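# Sort three plates into matching gray tray pockets

## Task

Place each of the three plates into the gray tray, seated fully in the pocket whose size fits it; a plate counts only if it stays there on its own, and at the end the suction must be released and the tools moved away.

## Robot and tools

Robot: two arms, left_arm and right_arm, each ending in a vacuum suction cup instead of fingers. The tracked point on each arm is the cup point: the middle of the cup rim when nothing touches it. The cup opens along that point's own +z axis. About 7 cm back from the rim the tool body and wrist camera bulge out up to about 8 cm sideways, so leave room there near trays and plates.

Frame: one shared scene frame for both arms, metres. Origin sits on the table surface midway between the arms; +z is up, +x points forward over the table, and left_arm is mounted on the +y side. The names left and right do not correspond to image sides. Reported cup positions get less accurate the farther an arm reaches. Orientation is a quaternion written w first (qw, qx, qy, qz).

The row: every motion command uses a single flat list of 16 numbers covering both arms, always all 16 even if one arm is idle. Order: left x, y, z, qw, qx, qy, qz, left suction, then right x, y, z, qw, qx, qy, qz, right suction. x, y, z are an absolute target position for the cup point in the scene frame (metres), and the quaternion is an absolute target orientation in the same frame, so each arm part is a pose, not an offset. Each target must lie within 0.6 m of that arm's last reported position on every axis, otherwise the call is rejected and nothing moves. Suction is a fraction from -1 to 1: 1 means full vacuum (roughly 55 kPa under ambient), smaller positive values request part of it, and 0.05 or lower means off. It persists until changed, so to keep an arm's suction as is, repeat its previous value; 0 is a real off command. To hold an arm still, resend its exact last reported pose; to keep a cup's orientation, resend the same quaternion every time rather than the drifting reported one.

Tools:
- execute_actions {"actions": [...], "pictures": bool}. An empty list just reports state. One action {"rows": [[16 numbers], ...], "steps": n} applies one row per control step (1/30 s), up to 15 rows and 15 steps (default 15), reusing the last row if rows run out. One wait {"steps": n} (up to 300) commands nothing and returns after n steps counted from the previous result, including thinking time. Per step the commanded pose is limited to 70 mm and 16 degrees from the measured pose, so distant targets need several calls; after the action the arm only continues to the last limited pose.
- move {"target": [16 numbers], "speed": m/s}. Same row layout; each cup point travels in a straight line toward its pose, both arms finishing together, taking 0.5 to 10 s (cut off at 10 s). speed 0.002 to 0.5, default 0.25; rotation up to twice that in rad/s. Suction values are applied at the start. It does not avoid obstacles or the other arm, and the cup may lag, wander, or overshoot the speed near full arm extension.
- wait {"seconds": 0 to 10}: lets time pass with no new command.
- zoom_image {"camera", "region": [x0, y0, x1, y1]} in pixels from the top-left, max 504x504. Cameras: cam_high (672x504), cam_left_wrist and cam_right_wrist (504x504 each).


Results: a state line gives each cup point's position and quaternion, plus suction_measured and part_present. suction_measured near 0 means no seal; on a sealed flat surface it settles up to 0.15 under the command and can dip 0.04 while the pump cycles. part_present turns 1 at 0.50 and back to 0 below 0.45. A move adds a "move:" line with its ending (done, off_target, moving, held, fault) and limits (paced: the pose was clipped; held: some steps were blocked, after which the arm may jump faster), plus each cup's distance from target. HELD marks steps whose row was not sent; "pose unreachable" names an arm whose command the clearance check altered or stopped. A "Hand target" line shows where the controller is currently heading. MOTOR HOT warns of heating from holding loads; OVER-TEMPERATURE FAULT means that arm is braked until it cools.

Gripping: switch suction on, then press the 29 mm rim flat onto a smooth area of the plate so it seals all round; holes, seams or plate edges under the rim leak. Under vacuum the cup compresses, so a carried plate rides up to about 10 mm nearer the tool. Vacuum alone may lift a plate. To release, set the plate down on its support, turn suction off, and withdraw at least 15 mm. A cup sealed to the table pins the tool; switch suction off to free it.

Caution: arms are stiff, so aiming even slightly below a firm contact can trigger a fault; a joint reaching its torque limit (waist, shoulder, elbow 142 N m; forearm roll, wrist pitch, wrist roll 35.6 N m) or an external force of 150 N stops that arm for 10 s, yielding to the contact. Faster moves hit harder. Keep the arms from colliding or pushing each other, never knock anything off the table, and avoid drops, slips and slams. Loose items may occasionally be nudged by outside pushes, so check placement before finishing.

Each tool is called after "Emit:" in YAML: its name, and indented under it one key for each argument.

## Session

Emit:
execute_actions:
  actions: []

Scene clock: 0.00 s of 7200.00 s.
left_arm: end_effector_position=(+0.4451, +0.4947, +0.3421) suction_measured=0.00 part_present=0 end_effector_quat_wxyz=(+0.001, -0.258, +0.966, +0.001) | right_arm: end_effector_position=(+0.4883, -0.5504, +0.3411) suction_measured=0.01 part_present=0 end_effector_quat_wxyz=(+0.000, +0.278, +0.961, +0.001)
Joint positions: left_arm=[ 0.262  0.129  0.195 -0.002 -1.634  0.258] | right_arm=[ 0.263  0.129  0.192 -0.001 -1.632 -0.785]
Joint velocities: left_arm=[-0.001  0.    -0.001 -0.    -0.     0.   ] | right_arm=[ 0.     0.     0.     0.    -0.001  0.002]
Hand target (left_arm): +0.445, +0.495, +0.342; +0.001, -0.258, +0.966, +0.001
Hand target (right_arm): +0.488, -0.550, +0.341; +0.000, +0.278, +0.961, +0.001

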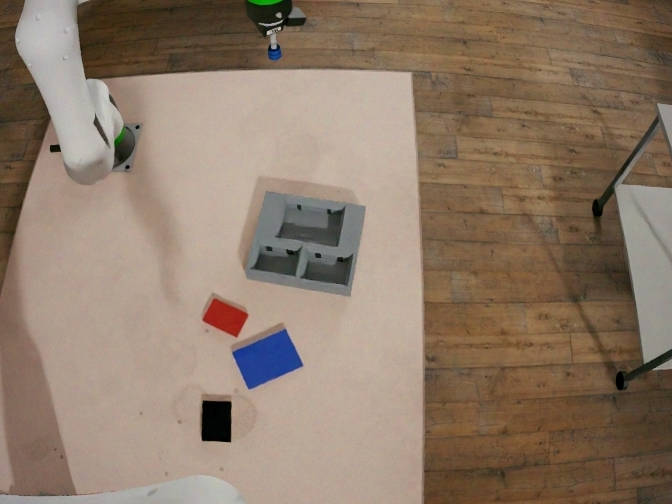

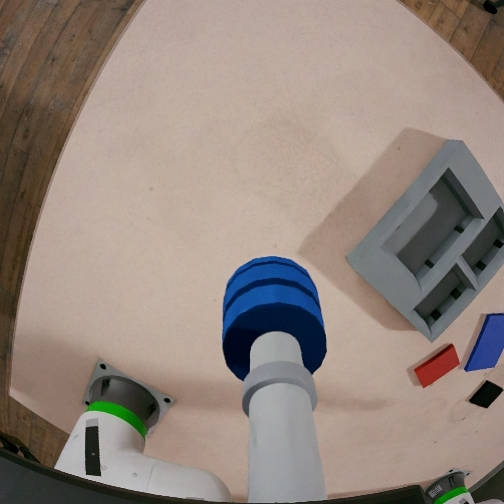

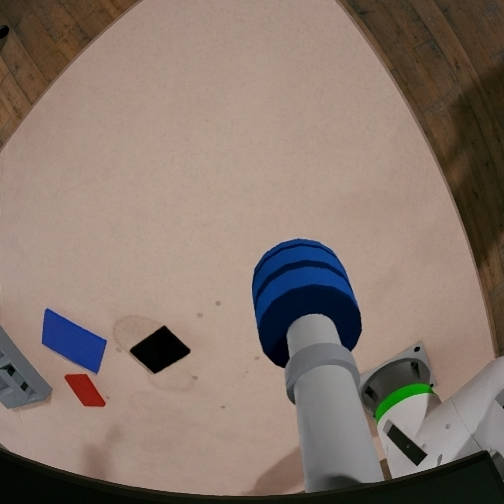

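Emit:
zoom_image:
  camera: "cam_high"
  region: [170, 170, 400, 460]

Emit:
zoom_image:
  camera: "cam_left_wrist"
  region: [320, 120, 504, 420]

Region (170, 170, 400, 460) of cam_high's 672x504 image, scaled by 1.738, with more detail than that image has; it fills the left 400 columns of this view, and the rest is white.

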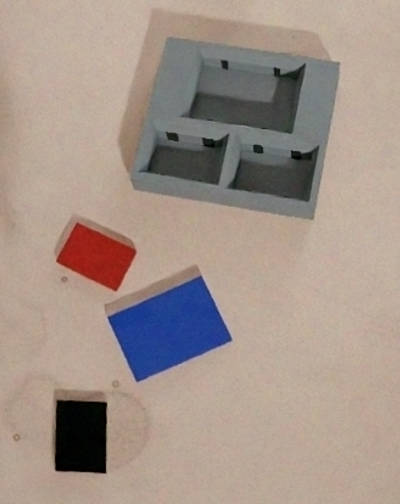

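Region (320, 120, 504, 420) of cam_left_wrist's 504x504 image, scaled by 1.680, with more detail than that image has; it fills the left 309 columns of this view, and the rest is white.

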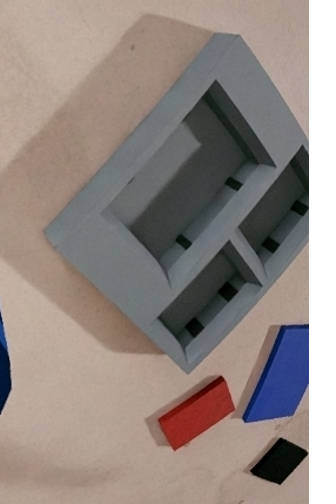

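Emit:
move:
  target: [0.45,0.35,0.2,0,0,1,0,0,0.25,-0.2,0.15,0,0,1,0,0]
  speed: 0.4

Scene clock: 25.07 s of 7200.00 s.
left_arm: end_effector_position=(+0.4506, +0.3501, +0.2000) suction_measured=0.00 part_present=0 end_effector_quat_wxyz=(+0.000, +0.000, +1.000, -0.000) | right_arm: end_effector_position=(+0.2505, -0.2002, +0.1499) suction_measured=0.01 part_present=0 end_effector_quat_wxyz=(-0.001, +0.000, +1.000, +0.000)
Joint positions: left_arm=[-0.029  0.226 -0.025  0.001 -1.318  0.026] | right_arm=[ 1.256  0.009 -0.391 -0.001 -1.171 -1.214]
Joint velocities: left_arm=[-0.     0.    -0.001 -0.     0.001 -0.   ] | right_arm=[0.001 0.001 0.001 0.001 0.001 0.001]
Hand target (left_arm): +0.451, +0.350, +0.200; +0.000, +0.000, +1.000, -0.000
Hand target (right_arm): +0.250, -0.200, +0.150; -0.001, +0.000, +1.000, +0.000
Off the commanded pose (left_arm): 0.001 m, 0 deg.
Off the commanded pose (right_arm): 0.001 m, 0 deg.
After step 90, 20.30 s passed at rest.
move: done; limits=paced

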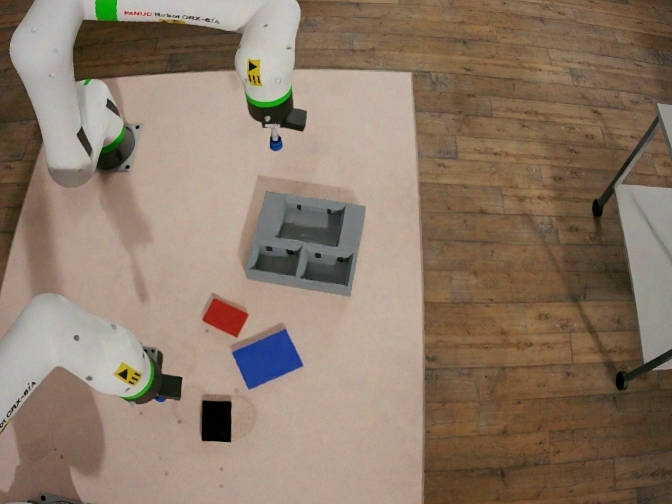

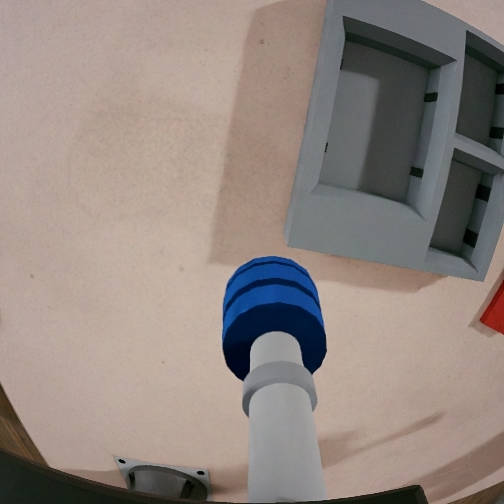

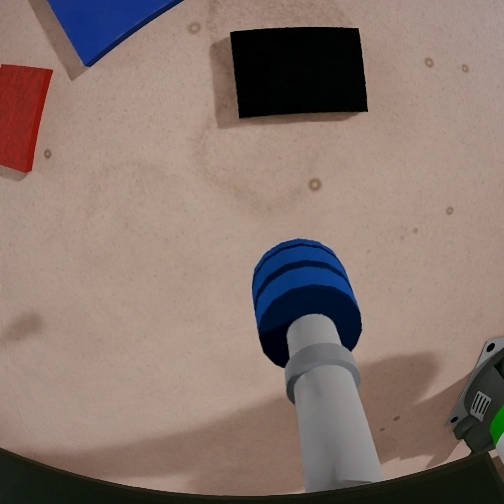

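Emit:
move:
  target: [0.47,0.19,0.2,0,0.0828,0.9966,0,0,0.31,-0.21,0.08,0,0,1,0,0]
  speed: 0.4

Scene clock: 68.30 s of 7200.00 s.
left_arm: end_effector_position=(+0.4699, +0.1899, +0.2002) suction_measured=0.00 part_present=0 end_effector_quat_wxyz=(+0.000, +0.083, +0.997, -0.000) | right_arm: end_effector_position=(+0.3100, -0.2099, +0.0801) suction_measured=0.01 part_present=0 end_effector_quat_wxyz=(+0.000, +0.000, +1.000, +0.000)
Joint positions: left_arm=[-0.311  0.426  0.237  0.001 -1.381  0.143] | right_arm=[ 1.117  0.174 -0.394  0.    -1.003 -1.075]
Joint velocities: left_arm=[ 0.001  0.001  0.003 -0.    -0.001 -0.   ] | right_arm=[-0.001  0.001  0.     0.     0.     0.   ]
Hand target (left_arm): +0.470, +0.190, +0.200; +0.000, +0.083, +0.997, -0.000
Hand target (right_arm): +0.310, -0.210, +0.080; +0.000, +0.000, +1.000, -0.000
Off the commanded pose (left_arm): 0.000 m, 0 deg.
Off the commanded pose (right_arm): 0.000 m, 0 deg.
After step 90, 39.30 s passed at rest.
move: done

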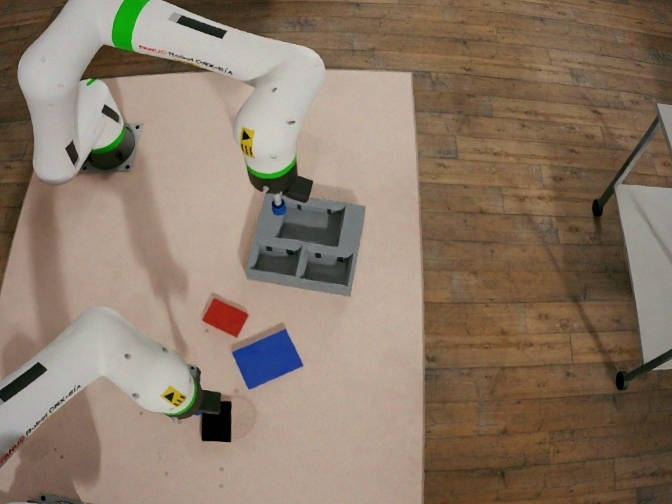

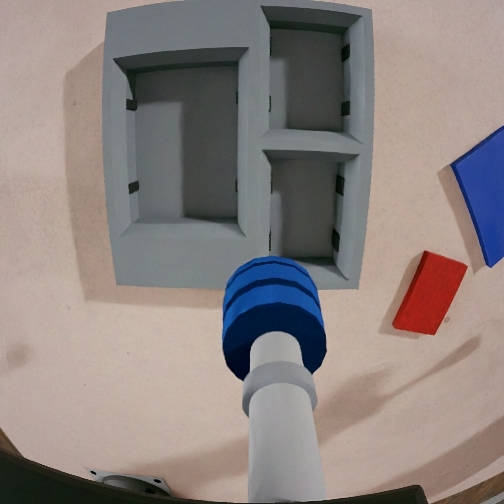

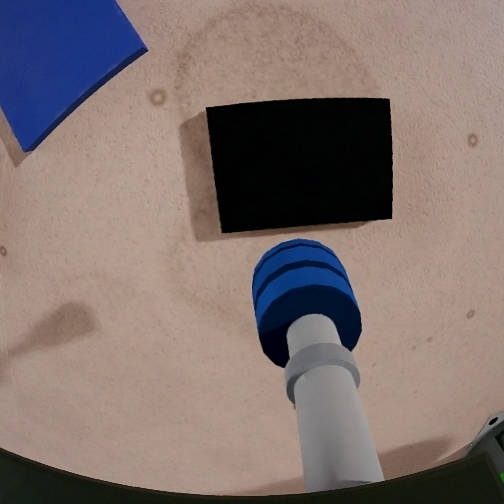

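Emit:
move:
  target: [0.335,0.015,0.09,0,0.2164,0.9763,0,0,0.339,-0.217,0.035,0,0,1,0,0]
  speed: 0.3

Scene clock: 135.57 s of 7200.00 s.
left_arm: end_effector_position=(+0.3353, +0.0147, +0.0900) suction_measured=0.00 part_present=0 end_effector_quat_wxyz=(+0.000, +0.217, +0.976, -0.001) | right_arm: end_effector_position=(+0.3391, -0.2169, +0.0351) suction_measured=0.01 part_present=0 end_effector_quat_wxyz=(+0.000, +0.000, +1.000, -0.000)
Joint positions: left_arm=[-0.677  0.534  0.126  0.001 -1.162  0.238] | right_arm=[ 1.052  0.28  -0.389  0.    -0.902 -1.01 ]
Joint velocities: left_arm=[-0.     0.001 -0.001 -0.     0.     0.   ] | right_arm=[-0.001  0.    -0.    -0.001  0.001  0.002]
Hand target (left_arm): +0.335, +0.015, +0.090; +0.000, +0.217, +0.976, -0.001
Hand target (right_arm): +0.339, -0.217, +0.035; +0.000, +0.000, +1.000, -0.000
Off the commanded pose (left_arm): 0.000 m, 0 deg.
Off the commanded pose (right_arm): 0.000 m, 0 deg.
After step 90, 62.97 s passed at rest.
move: done

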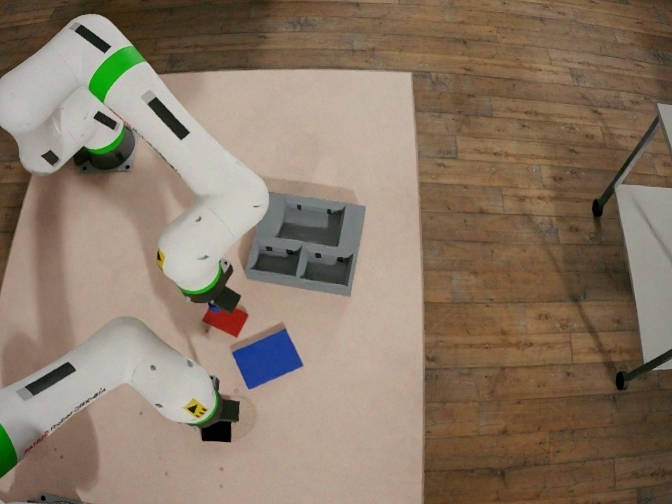

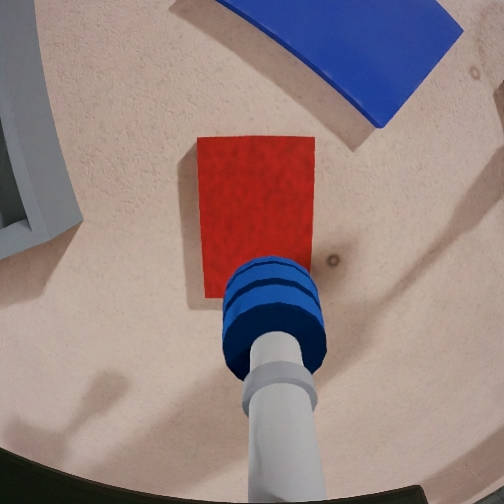

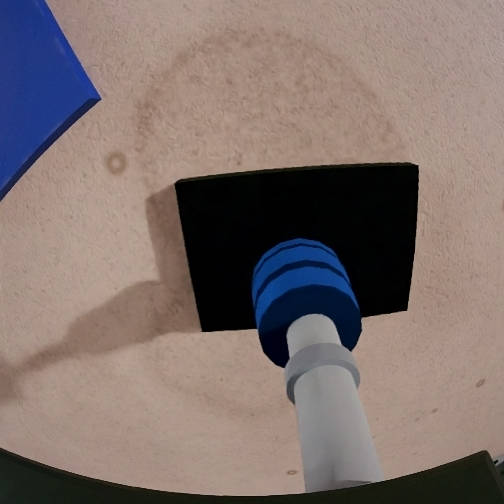

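Emit:
move:
  target: [0.444,-0.078,0.09,0,-0.2164,0.9763,0,0,0.339,-0.217,0.011,0,0,1,0,1]
  speed: 0.4

Scene clock: 178.97 s of 7200.00 s.
left_arm: end_effector_position=(+0.4437, -0.0779, +0.0904) suction_measured=0.00 part_present=0 end_effector_quat_wxyz=(+0.000, -0.217, +0.976, +0.000) | right_arm: end_effector_position=(+0.3390, -0.2170, +0.0110) suction_measured=0.59 part_present=1 end_effector_quat_wxyz=(+0.000, +0.000, +1.000, -0.000)
Joint positions: left_arm=[-0.684  0.906  0.743 -0.    -1.407  1.118] | right_arm=[ 1.052  0.32  -0.406  0.    -0.844 -1.01 ]
Joint velocities: left_arm=[-0.001  0.001  0.003 -0.    -0.002  0.001] | right_arm=[-0.    -0.    -0.    -0.    -0.     0.002]
Hand target (left_arm): +0.444, -0.078, +0.090; +0.000, -0.217, +0.976, +0.000
Hand target (right_arm): +0.339, -0.217, +0.011; +0.000, +0.000, +1.000, -0.000
Off the commanded pose (left_arm): 0.000 m, 0 deg.
Off the commanded pose (right_arm): 0.000 m, 0 deg.
After step 90, 38.80 s passed at rest.
move: done

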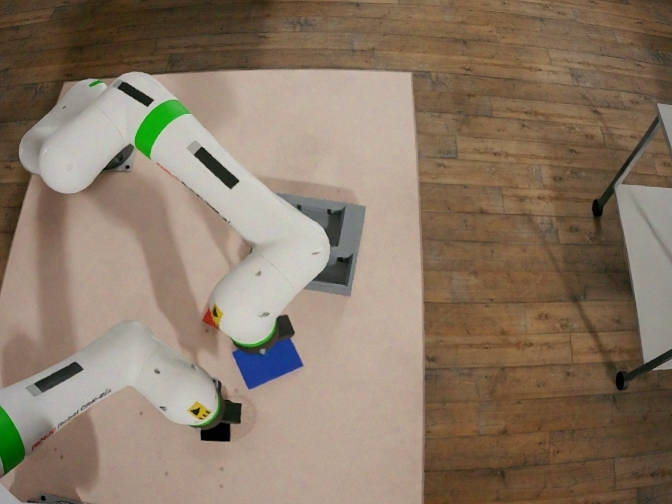

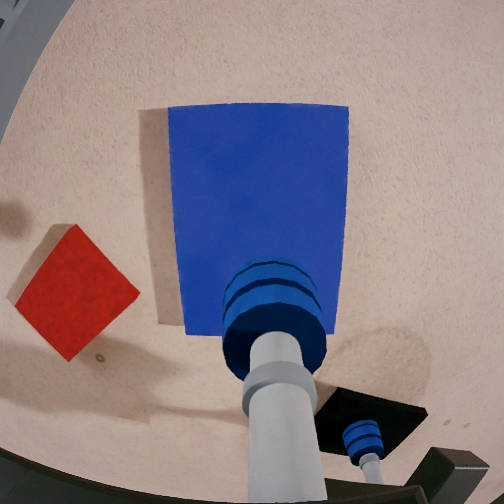

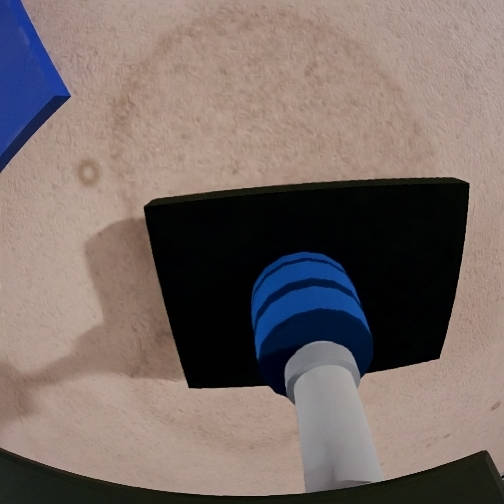

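Emit:
move:
  target: [0.442,-0.0735,0.016,0,-0.2164,0.9763,0,1,0.33,-0.24,0.06,0,0,1,0,1]
  speed: 0.1

Scene clock: 193.53 s of 7200.00 s.
left_arm: end_effector_position=(+0.4422, -0.0737, +0.0160) suction_measured=0.00 part_present=0 end_effector_quat_wxyz=(-0.000, -0.216, +0.976, -0.000) | right_arm: end_effector_position=(+0.3299, -0.2401, +0.0599) suction_measured=0.96 part_present=1 end_effector_quat_wxyz=(-0.000, -0.000, +1.000, -0.000)
Joint positions: left_arm=[-0.681  0.948  0.64   0.    -1.262  1.114] | right_arm=[ 1.041  0.191 -0.43   0.    -0.95  -0.999]
Joint velocities: left_arm=[-0.     0.    -0.001  0.     0.     0.   ] | right_arm=[ 0.    -0.001 -0.    -0.001 -0.001 -0.002]
Hand target (left_arm): +0.442, -0.074, +0.016; -0.000, -0.216, +0.976, -0.000
Hand target (right_arm): +0.330, -0.240, +0.060; -0.000, -0.000, +1.000, +0.000
Off the commanded pose (left_arm): 0.000 m, 0 deg.
Off the commanded pose (right_arm): 0.000 m, 0 deg.
move: done

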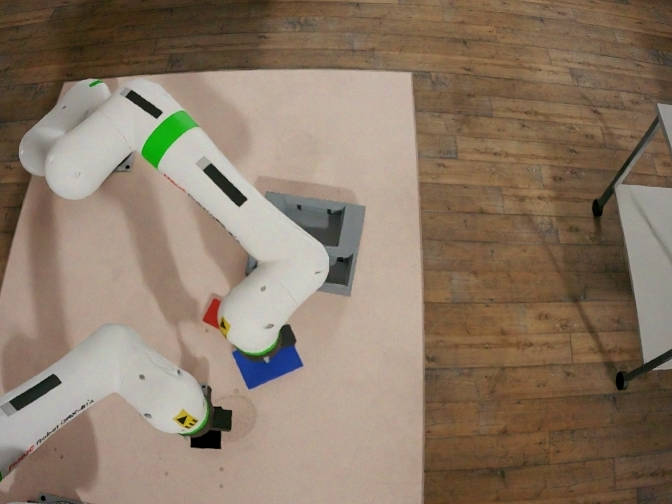

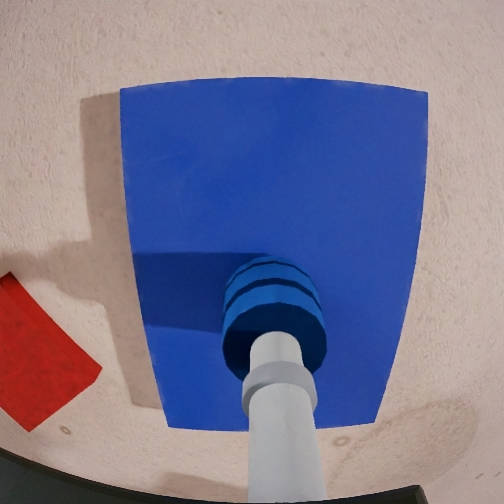

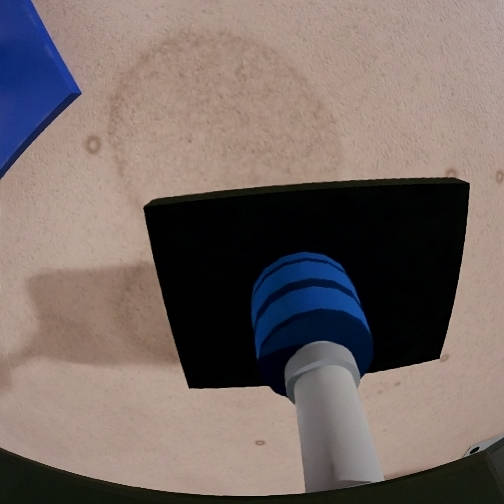

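Nearly touching; lower a bit more.

Emit:
move:
  target: [0.442,-0.0735,0.010,0,-0.2164,0.9763,0,1,0.33,-0.24,0.06,0,0,1,0,1]
  speed: 0.03

Scene clock: 200.07 s of 7200.00 s.
left_arm: end_effector_position=(+0.4420, -0.0735, +0.0100) suction_measured=0.66 part_present=1 end_effector_quat_wxyz=(+0.000, -0.216, +0.976, -0.000) | right_arm: end_effector_position=(+0.3300, -0.2400, +0.0600) suction_measured=0.99 part_present=1 end_effector_quat_wxyz=(+0.000, -0.000, +1.000, +0.000)
Joint positions: left_arm=[-0.681  0.953  0.634  0.    -1.252  1.115] | right_arm=[ 1.041  0.191 -0.43  -0.    -0.95  -0.999]
Joint velocities: left_arm=[-0.001  0.001 -0.    -0.    -0.    -0.   ] | right_arm=[ 0.001 -0.     0.     0.     0.001  0.   ]
Hand target (left_arm): +0.442, -0.074, +0.010; -0.000, -0.216, +0.976, -0.000
Hand target (right_arm): +0.330, -0.240, +0.060; +0.000, -0.000, +1.000, +0.000
Off the commanded pose (left_arm): 0.000 m, 0 deg.
Off the commanded pose (right_arm): 0.000 m, 0 deg.
move: done

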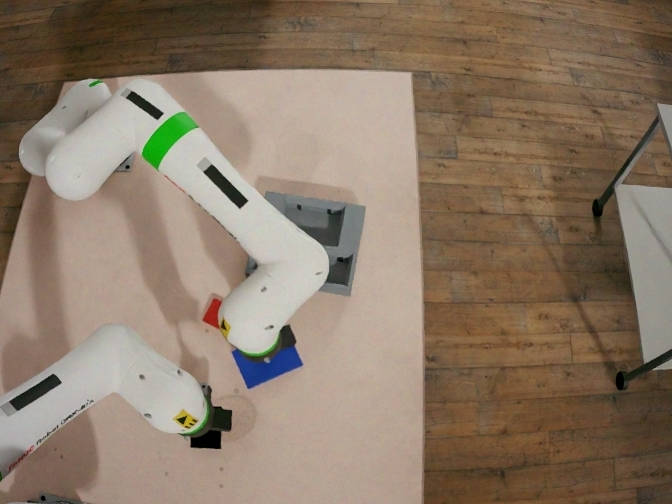

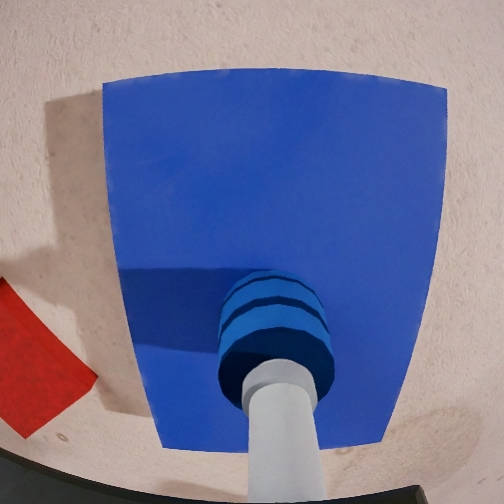

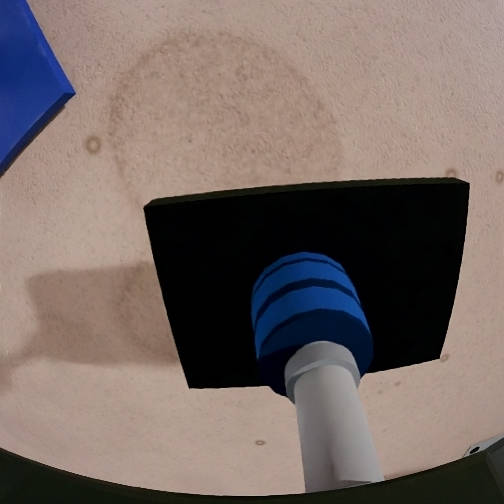

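Emit:
move:
  target: [0.529,0.250,0.19,0,0.0828,0.9966,0,1,0.45,-0.10,0.06,0,0.7547,0.656,0,1]
  speed: 0.4

Scene clock: 249.93 s of 7200.00 s.
left_arm: end_effector_position=(+0.5287, +0.2505, +0.1897) suction_measured=0.98 part_present=1 end_effector_quat_wxyz=(-0.000, +0.083, +0.997, +0.001) | right_arm: end_effector_position=(+0.4501, -0.1001, +0.0604) suction_measured=0.98 part_present=1 end_effector_quat_wxyz=(-0.000, +0.755, +0.656, +0.000)
Joint positions: left_arm=[-0.191  0.498  0.316 -0.002 -1.389  0.023] | right_arm=[ 1.     0.593  0.143 -0.    -1.121 -2.669]
Joint velocities: left_arm=[-0.  0.  0.  0. -0. -0.] | right_arm=[0.002 0.    0.001 0.001 0.001 0.   ]
Hand target (left_arm): +0.529, +0.250, +0.190; -0.000, +0.083, +0.997, +0.001
Hand target (right_arm): +0.450, -0.100, +0.060; -0.000, +0.755, +0.656, +0.000
Off the commanded pose (left_arm): 0.001 m, 0 deg.
Off the commanded pose (right_arm): 0.000 m, 0 deg.
move: done

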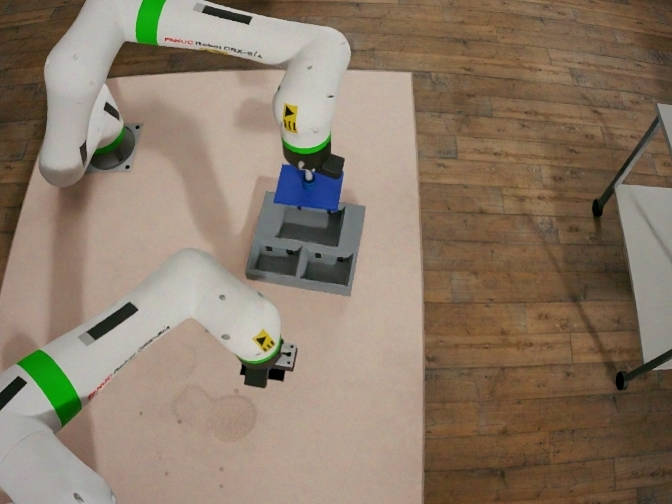

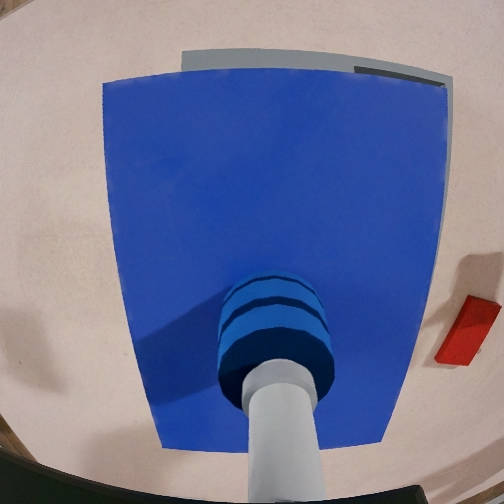

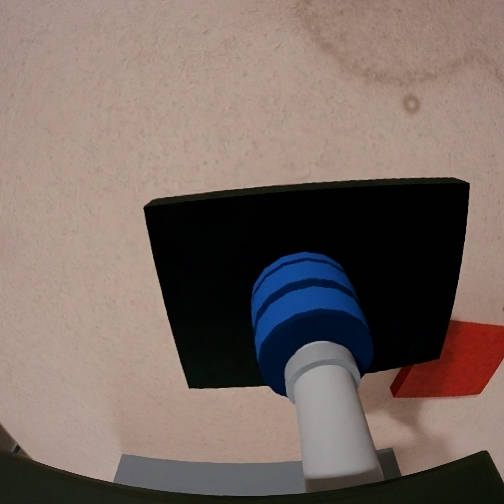

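Emit:
move:
  target: [0.529,0.250,0.068,0,0.0828,0.9966,0,1,0.465,-0.06,0.005,0,0.7547,0.656,0,1]
  speed: 0.15

Scene clock: 258.10 s of 7200.00 s.
left_arm: end_effector_position=(+0.5295, +0.2499, +0.0680) suction_measured=0.99 part_present=1 end_effector_quat_wxyz=(+0.000, +0.083, +0.997, -0.000) | right_arm: end_effector_position=(+0.4651, -0.0599, +0.0051) suction_measured=0.99 part_present=1 end_effector_quat_wxyz=(+0.000, +0.755, +0.656, +0.000)
Joint positions: left_arm=[-0.191  0.592  0.16   0.    -1.139  0.022] | right_arm=[ 1.016  0.743  0.248  0.    -1.075 -2.685]
Joint velocities: left_arm=[-0.001  0.    -0.001  0.     0.001  0.   ] | right_arm=[ 0.     0.001  0.001 -0.001 -0.     0.001]
Hand target (left_arm): +0.529, +0.250, +0.068; -0.000, +0.083, +0.997, -0.000
Hand target (right_arm): +0.465, -0.060, +0.005; -0.000, +0.755, +0.656, -0.000
Off the commanded pose (left_arm): 0.001 m, 0 deg.
Off the commanded pose (right_arm): 0.000 m, 0 deg.
move: done

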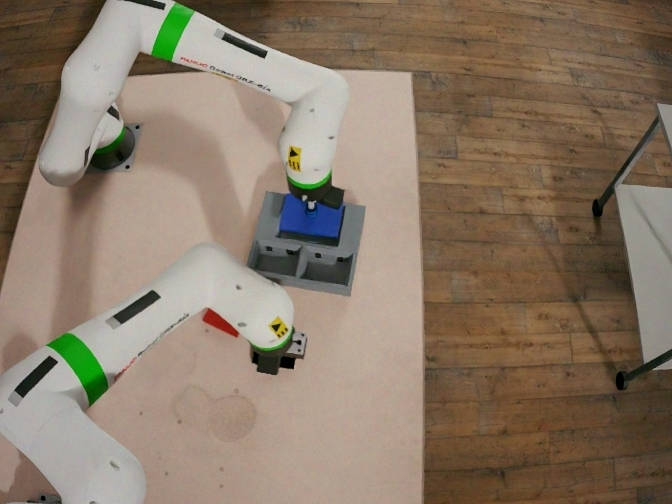

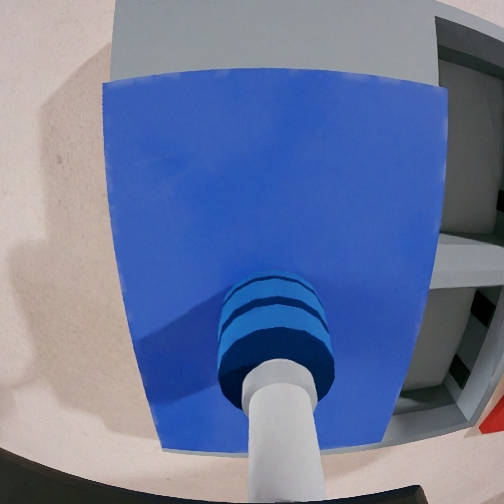

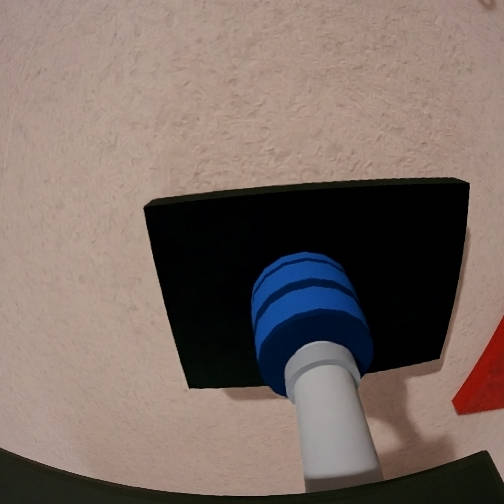

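Emit:
move:
  target: [0.529,0.250,0.047,0,0.0828,0.9966,0,1,0.465,-0.06,0.003,0,0.7547,0.656,0,1]
  speed: 0.05

Scene clock: 268.50 s of 7200.00 s.
left_arm: end_effector_position=(+0.5291, +0.2500, +0.0470) suction_measured=1.00 part_present=1 end_effector_quat_wxyz=(+0.000, +0.083, +0.997, +0.000) | right_arm: end_effector_position=(+0.4650, -0.0600, +0.0030) suction_measured=0.96 part_present=1 end_effector_quat_wxyz=(-0.000, +0.755, +0.656, +0.000)
Joint positions: left_arm=[-0.191  0.613  0.141 -0.    -1.098  0.023] | right_arm=[ 1.016  0.745  0.246 -0.    -1.072 -2.685]
Joint velocities: left_arm=[-0.001  0.001 -0.001 -0.     0.001 -0.   ] | right_arm=[ 0.    -0.    -0.     0.001  0.002 -0.001]
Hand target (left_arm): +0.529, +0.250, +0.047; -0.000, +0.083, +0.997, -0.000
Hand target (right_arm): +0.465, -0.060, +0.003; +0.000, +0.755, +0.656, +0.000
Off the commanded pose (left_arm): 0.000 m, 0 deg.
Off the commanded pose (right_arm): 0.000 m, 0 deg.
move: done

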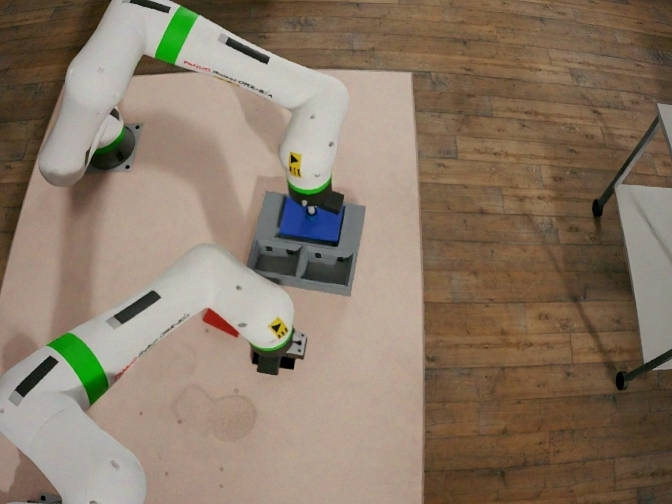

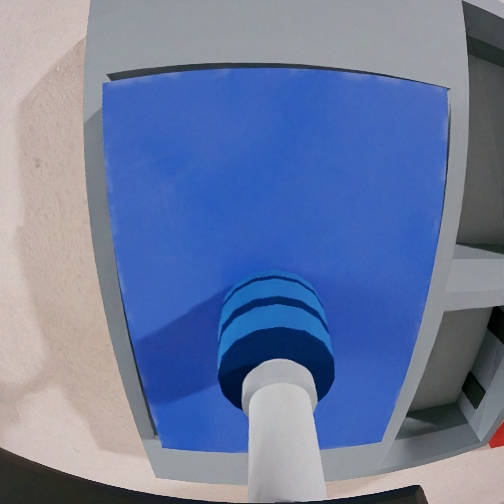

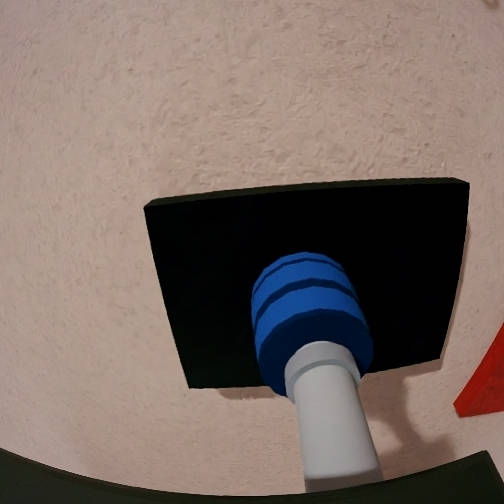

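Emit:
move:
  target: [0.5278,0.2502,0.038,0,0.0941,0.9956,0,1,0.465,-0.06,0.003,0,0.7547,0.656,0,0]
  speed: 0.02

Scene clock: 277.10 s of 7200.00 s.
left_arm: end_effector_position=(+0.5278, +0.2502, +0.0380) suction_measured=0.98 part_present=1 end_effector_quat_wxyz=(+0.000, +0.094, +0.996, -0.000) | right_arm: end_effector_position=(+0.4650, -0.0600, +0.0030) suction_measured=0.01 part_present=0 end_effector_quat_wxyz=(+0.000, +0.755, +0.656, +0.000)
Joint positions: left_arm=[-0.191  0.621  0.129  0.    -1.079  0.   ] | right_arm=[ 1.016  0.745  0.246  0.    -1.072 -2.685]
Joint velocities: left_arm=[ 0.     0.    -0.002 -0.     0.001 -0.001] | right_arm=[ 0.002  0.    -0.     0.001  0.001  0.002]
Hand target (left_arm): +0.528, +0.250, +0.038; -0.000, +0.094, +0.996, -0.000
Hand target (right_arm): +0.465, -0.060, +0.003; +0.000, +0.755, +0.656, +0.000
Off the commanded pose (left_arm): 0.000 m, 0 deg.
Off the commanded pose (right_arm): 0.000 m, 0 deg.
move: done

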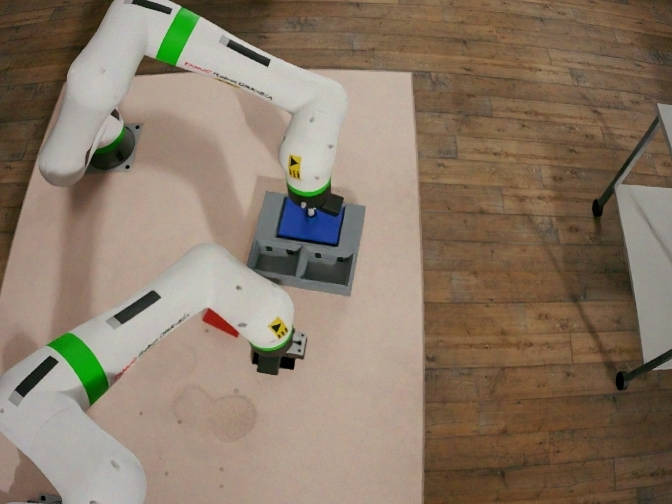

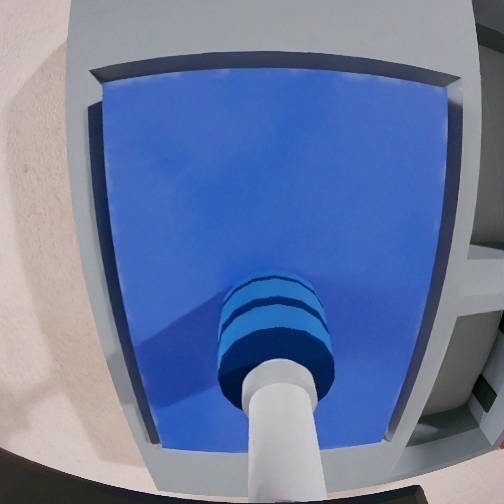

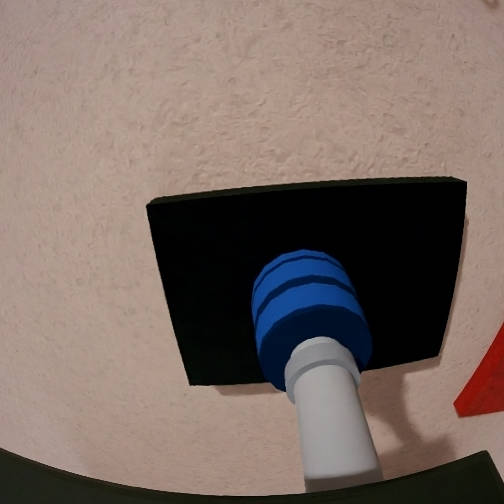

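Emit:
move:
  target: [0.5278,0.2502,0.020,0,0.0941,0.9956,0,1,0.465,-0.065,0.025,0,0.7547,0.656,0,0]
  speed: 0.02

Scene clock: 285.40 s of 7200.00 s.
left_arm: end_effector_position=(+0.5279, +0.2502, +0.0200) suction_measured=0.99 part_present=1 end_effector_quat_wxyz=(-0.000, +0.094, +0.996, -0.000) | right_arm: end_effector_position=(+0.4650, -0.0650, +0.0250) suction_measured=0.01 part_present=0 end_effector_quat_wxyz=(+0.000, +0.755, +0.656, -0.000)
Joint positions: left_arm=[-0.191  0.643  0.117  0.    -1.045  0.   ] | right_arm=[ 1.012  0.711  0.246 -0.    -1.105 -2.681]
Joint velocities: left_arm=[-0.001  0.001 -0.001 -0.     0.001 -0.   ] | right_arm=[ 0.001 -0.     0.001 -0.002  0.001  0.001]
Hand target (left_arm): +0.528, +0.250, +0.020; -0.000, +0.094, +0.996, -0.000
Hand target (right_arm): +0.465, -0.065, +0.025; -0.000, +0.755, +0.656, +0.000
Off the commanded pose (left_arm): 0.000 m, 0 deg.
Off the commanded pose (right_arm): 0.000 m, 0 deg.
move: done

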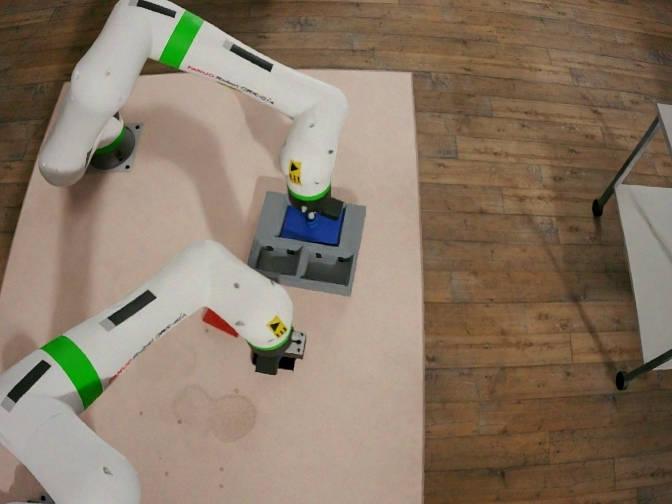

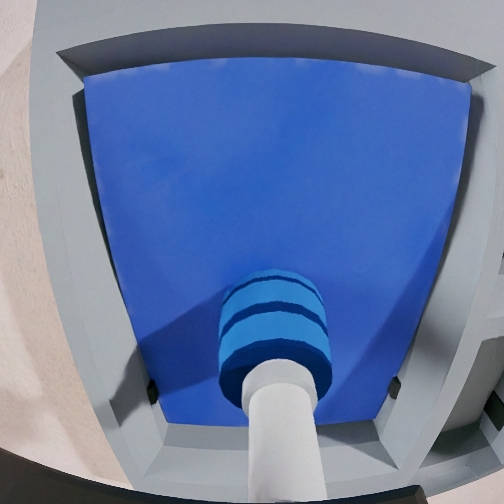

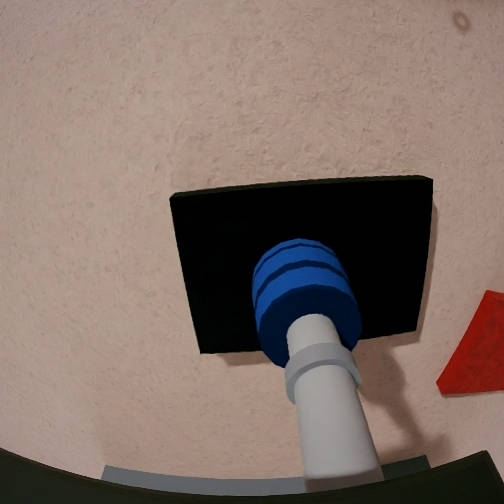

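Emit:
move:
  target: [0.5266,0.2504,0.014,0,0.0941,0.9956,0,1,0.40,-0.27,0.08,0,0.7547,0.656,0,0]
  speed: 0.2

Scene clock: 296.37 s of 7200.00 s.
left_arm: end_effector_position=(+0.5266, +0.2504, +0.0140) suction_measured=0.98 part_present=1 end_effector_quat_wxyz=(-0.000, +0.094, +0.996, -0.000) | right_arm: end_effector_position=(+0.3999, -0.2701, +0.0796) suction_measured=0.01 part_present=0 end_effector_quat_wxyz=(+0.000, +0.755, +0.656, +0.000)
Joint positions: left_arm=[-0.191  0.647  0.109  0.    -1.032  0.   ] | right_arm=[ 0.876  0.25  -0.301  0.    -1.02  -2.545]
Joint velocities: left_arm=[-0.001  0.     0.     0.     0.001 -0.   ] | right_arm=[-0.001 -0.001 -0.    -0.    -0.001  0.002]
Hand target (left_arm): +0.527, +0.250, +0.014; -0.000, +0.094, +0.996, -0.000
Hand target (right_arm): +0.400, -0.270, +0.080; +0.000, +0.755, +0.656, +0.000
Off the commanded pose (left_arm): 0.000 m, 0 deg.
Off the commanded pose (right_arm): 0.000 m, 0 deg.
move: done

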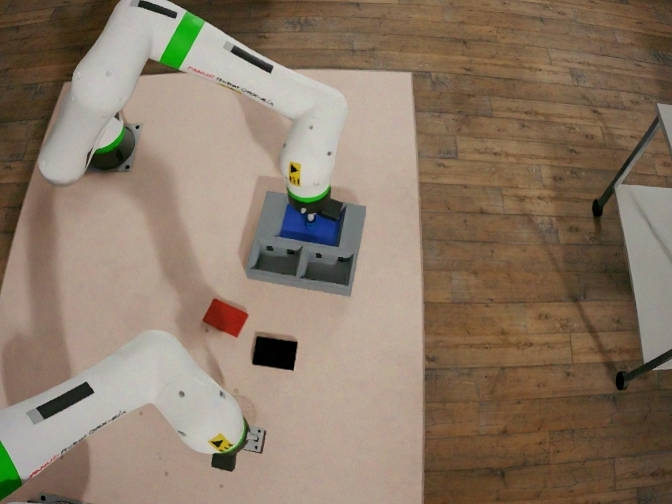

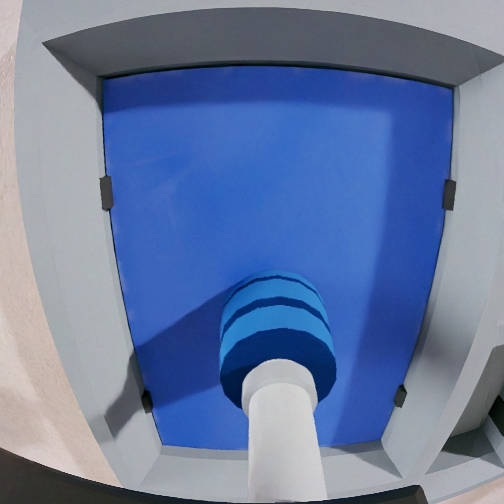

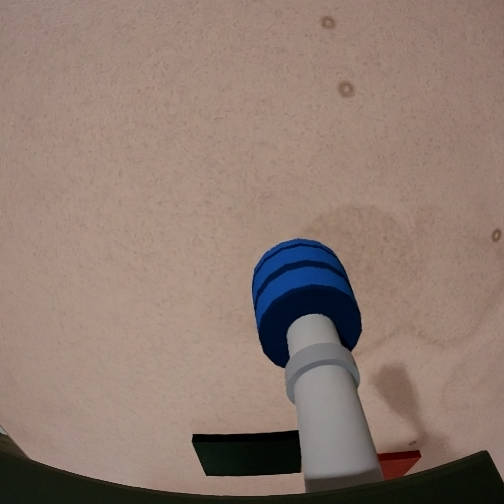

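Emit:
move:
  target: [0.5266,0.2502,0.0122,0,0.0941,0.9956,0,1,0.40,-0.27,0.08,0,0.7547,0.656,0,0]
  speed: 0.005

Scene clock: 302.07 s of 7200.00 s.
left_arm: end_effector_position=(+0.5266, +0.2502, +0.0122) suction_measured=0.96 part_present=1 end_effector_quat_wxyz=(+0.000, +0.094, +0.996, -0.000) | right_arm: end_effector_position=(+0.4000, -0.2700, +0.0800) suction_measured=0.01 part_present=0 end_effector_quat_wxyz=(+0.000, +0.755, +0.656, -0.000)
Joint positions: left_arm=[-0.191  0.65   0.108  0.    -1.029  0.001] | right_arm=[ 0.876  0.25  -0.3    0.    -1.021 -2.545]
Joint velocities: left_arm=[-0.001  0.001 -0.     0.    -0.     0.   ] | right_arm=[-0.001 -0.    -0.    -0.001 -0.001  0.   ]
Hand target (left_arm): +0.527, +0.250, +0.012; +0.000, +0.094, +0.996, -0.000
Hand target (right_arm): +0.400, -0.270, +0.080; -0.000, +0.755, +0.656, +0.000
Off the commanded pose (left_arm): 0.000 m, 0 deg.
Off the commanded pose (right_arm): 0.000 m, 0 deg.
move: done

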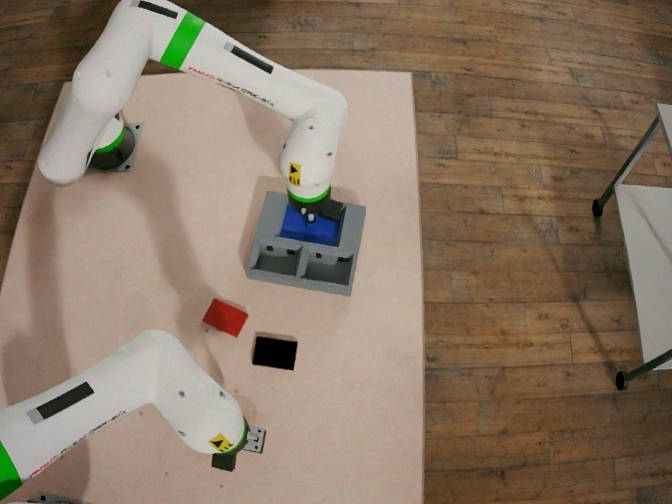

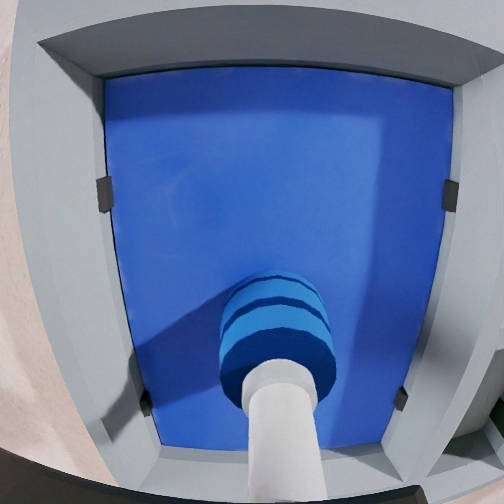

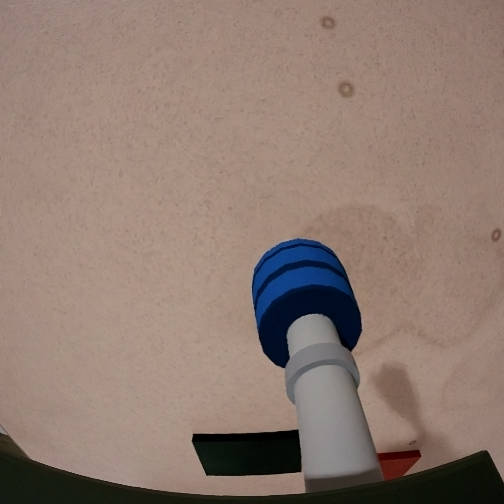

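Emit:
execute_actions:
  actions:
    - {"rows":[[0.5266,0.2502,0.0119,0,0.0941,0.9956,0,1,0.40,-0.27,0.08,0,0.7547,0.656,0,0],[0.5266,0.2502,0.0116,0,0.0941,0.9956,0,1,0.40,-0.27,0.08,0,0.7547,0.656,0,0],[0.5266,0.2502,0.0113,0,0.0941,0.9956,0,1,0.40,-0.27,0.08,0,0.7547,0.656,0,0],[0.5266,0.2502,0.011,0,0.0941,0.9956,0,1,0.40,-0.27,0.08,0,0.7547,0.656,0,0]],"steps":15}

Scene clock: 311.10 s of 7200.00 s.
left_arm: end_effector_position=(+0.5266, +0.2502, +0.0110) suction_measured=0.99 part_present=1 end_effector_quat_wxyz=(+0.000, +0.094, +0.996, +0.000) | right_arm: end_effector_position=(+0.4000, -0.2700, +0.0800) suction_measured=0.01 part_present=0 end_effector_quat_wxyz=(-0.000, +0.755, +0.656, +0.000)
Joint positions: left_arm=[-0.191  0.651  0.107 -0.    -1.027  0.001] | right_arm=[ 0.876  0.25  -0.3   -0.    -1.021 -2.545]
Joint velocities: left_arm=[-0.001  0.001 -0.    -0.    -0.    -0.   ] | right_arm=[-0.001  0.     0.    -0.    -0.    -0.001]
Hand target (left_arm): +0.527, +0.250, +0.011; -0.000, +0.094, +0.996, -0.000
Hand target (right_arm): +0.400, -0.270, +0.080; -0.000, +0.755, +0.656, +0.000
Off the commanded pose (left_arm): 0.000 m, 0 deg.
Off the commanded pose (right_arm): 0.000 m, 0 deg.
Steps of this call (steps 1 to 256: nothing new was sent; steps 257 to 271: all 15 steps of this action). Readings (end_effector_position | what the end effector reports):
257: left_arm (+0.5266, +0.2502, +0.0122) | right_arm (+0.4000, -0.2700, +0.0800) | left_arm suction_measured=0.99 part_present=1 | right_arm suction_measured=0.01 part_present=0
258: left_arm (+0.5266, +0.2502, +0.0121) | right_arm (+0.4000, -0.2700, +0.0800) | left_arm suction_measured=0.99 part_present=1 | right_arm suction_measured=0.01 part_present=0
260: left_arm (+0.5266, +0.2502, +0.0116) | right_arm (+0.4000, -0.2700, +0.0800) | left_arm suction_measured=0.99 part_present=1 | right_arm suction_measured=0.01 part_present=0
264: left_arm (+0.5266, +0.2502, +0.0110) | right_arm (+0.4000, -0.2700, +0.0800) | left_arm suction_measured=0.99 part_present=1 | right_arm suction_measured=0.01 part_present=0
271: the state above

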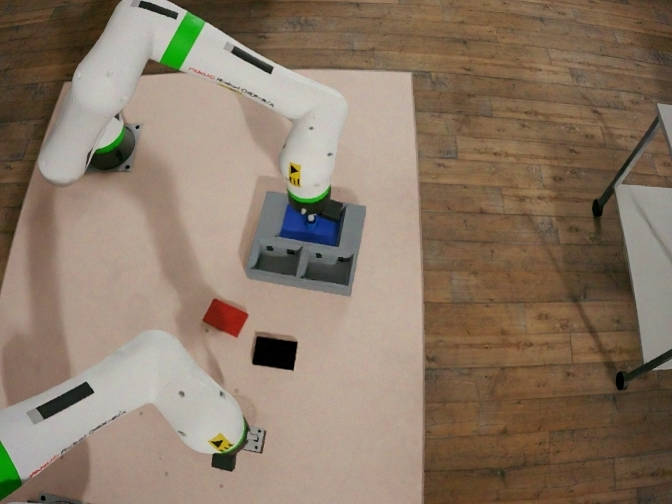

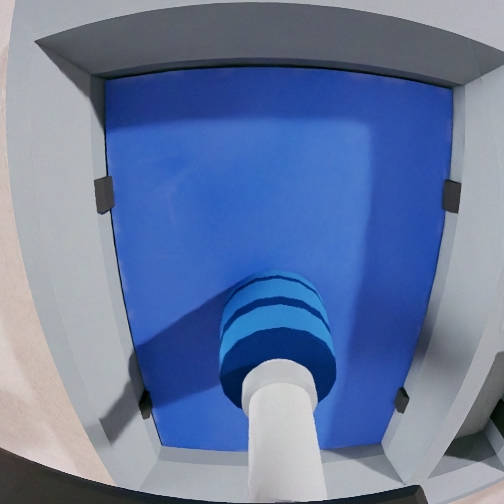

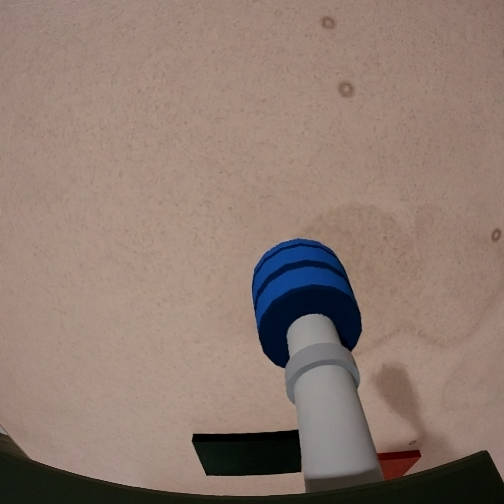

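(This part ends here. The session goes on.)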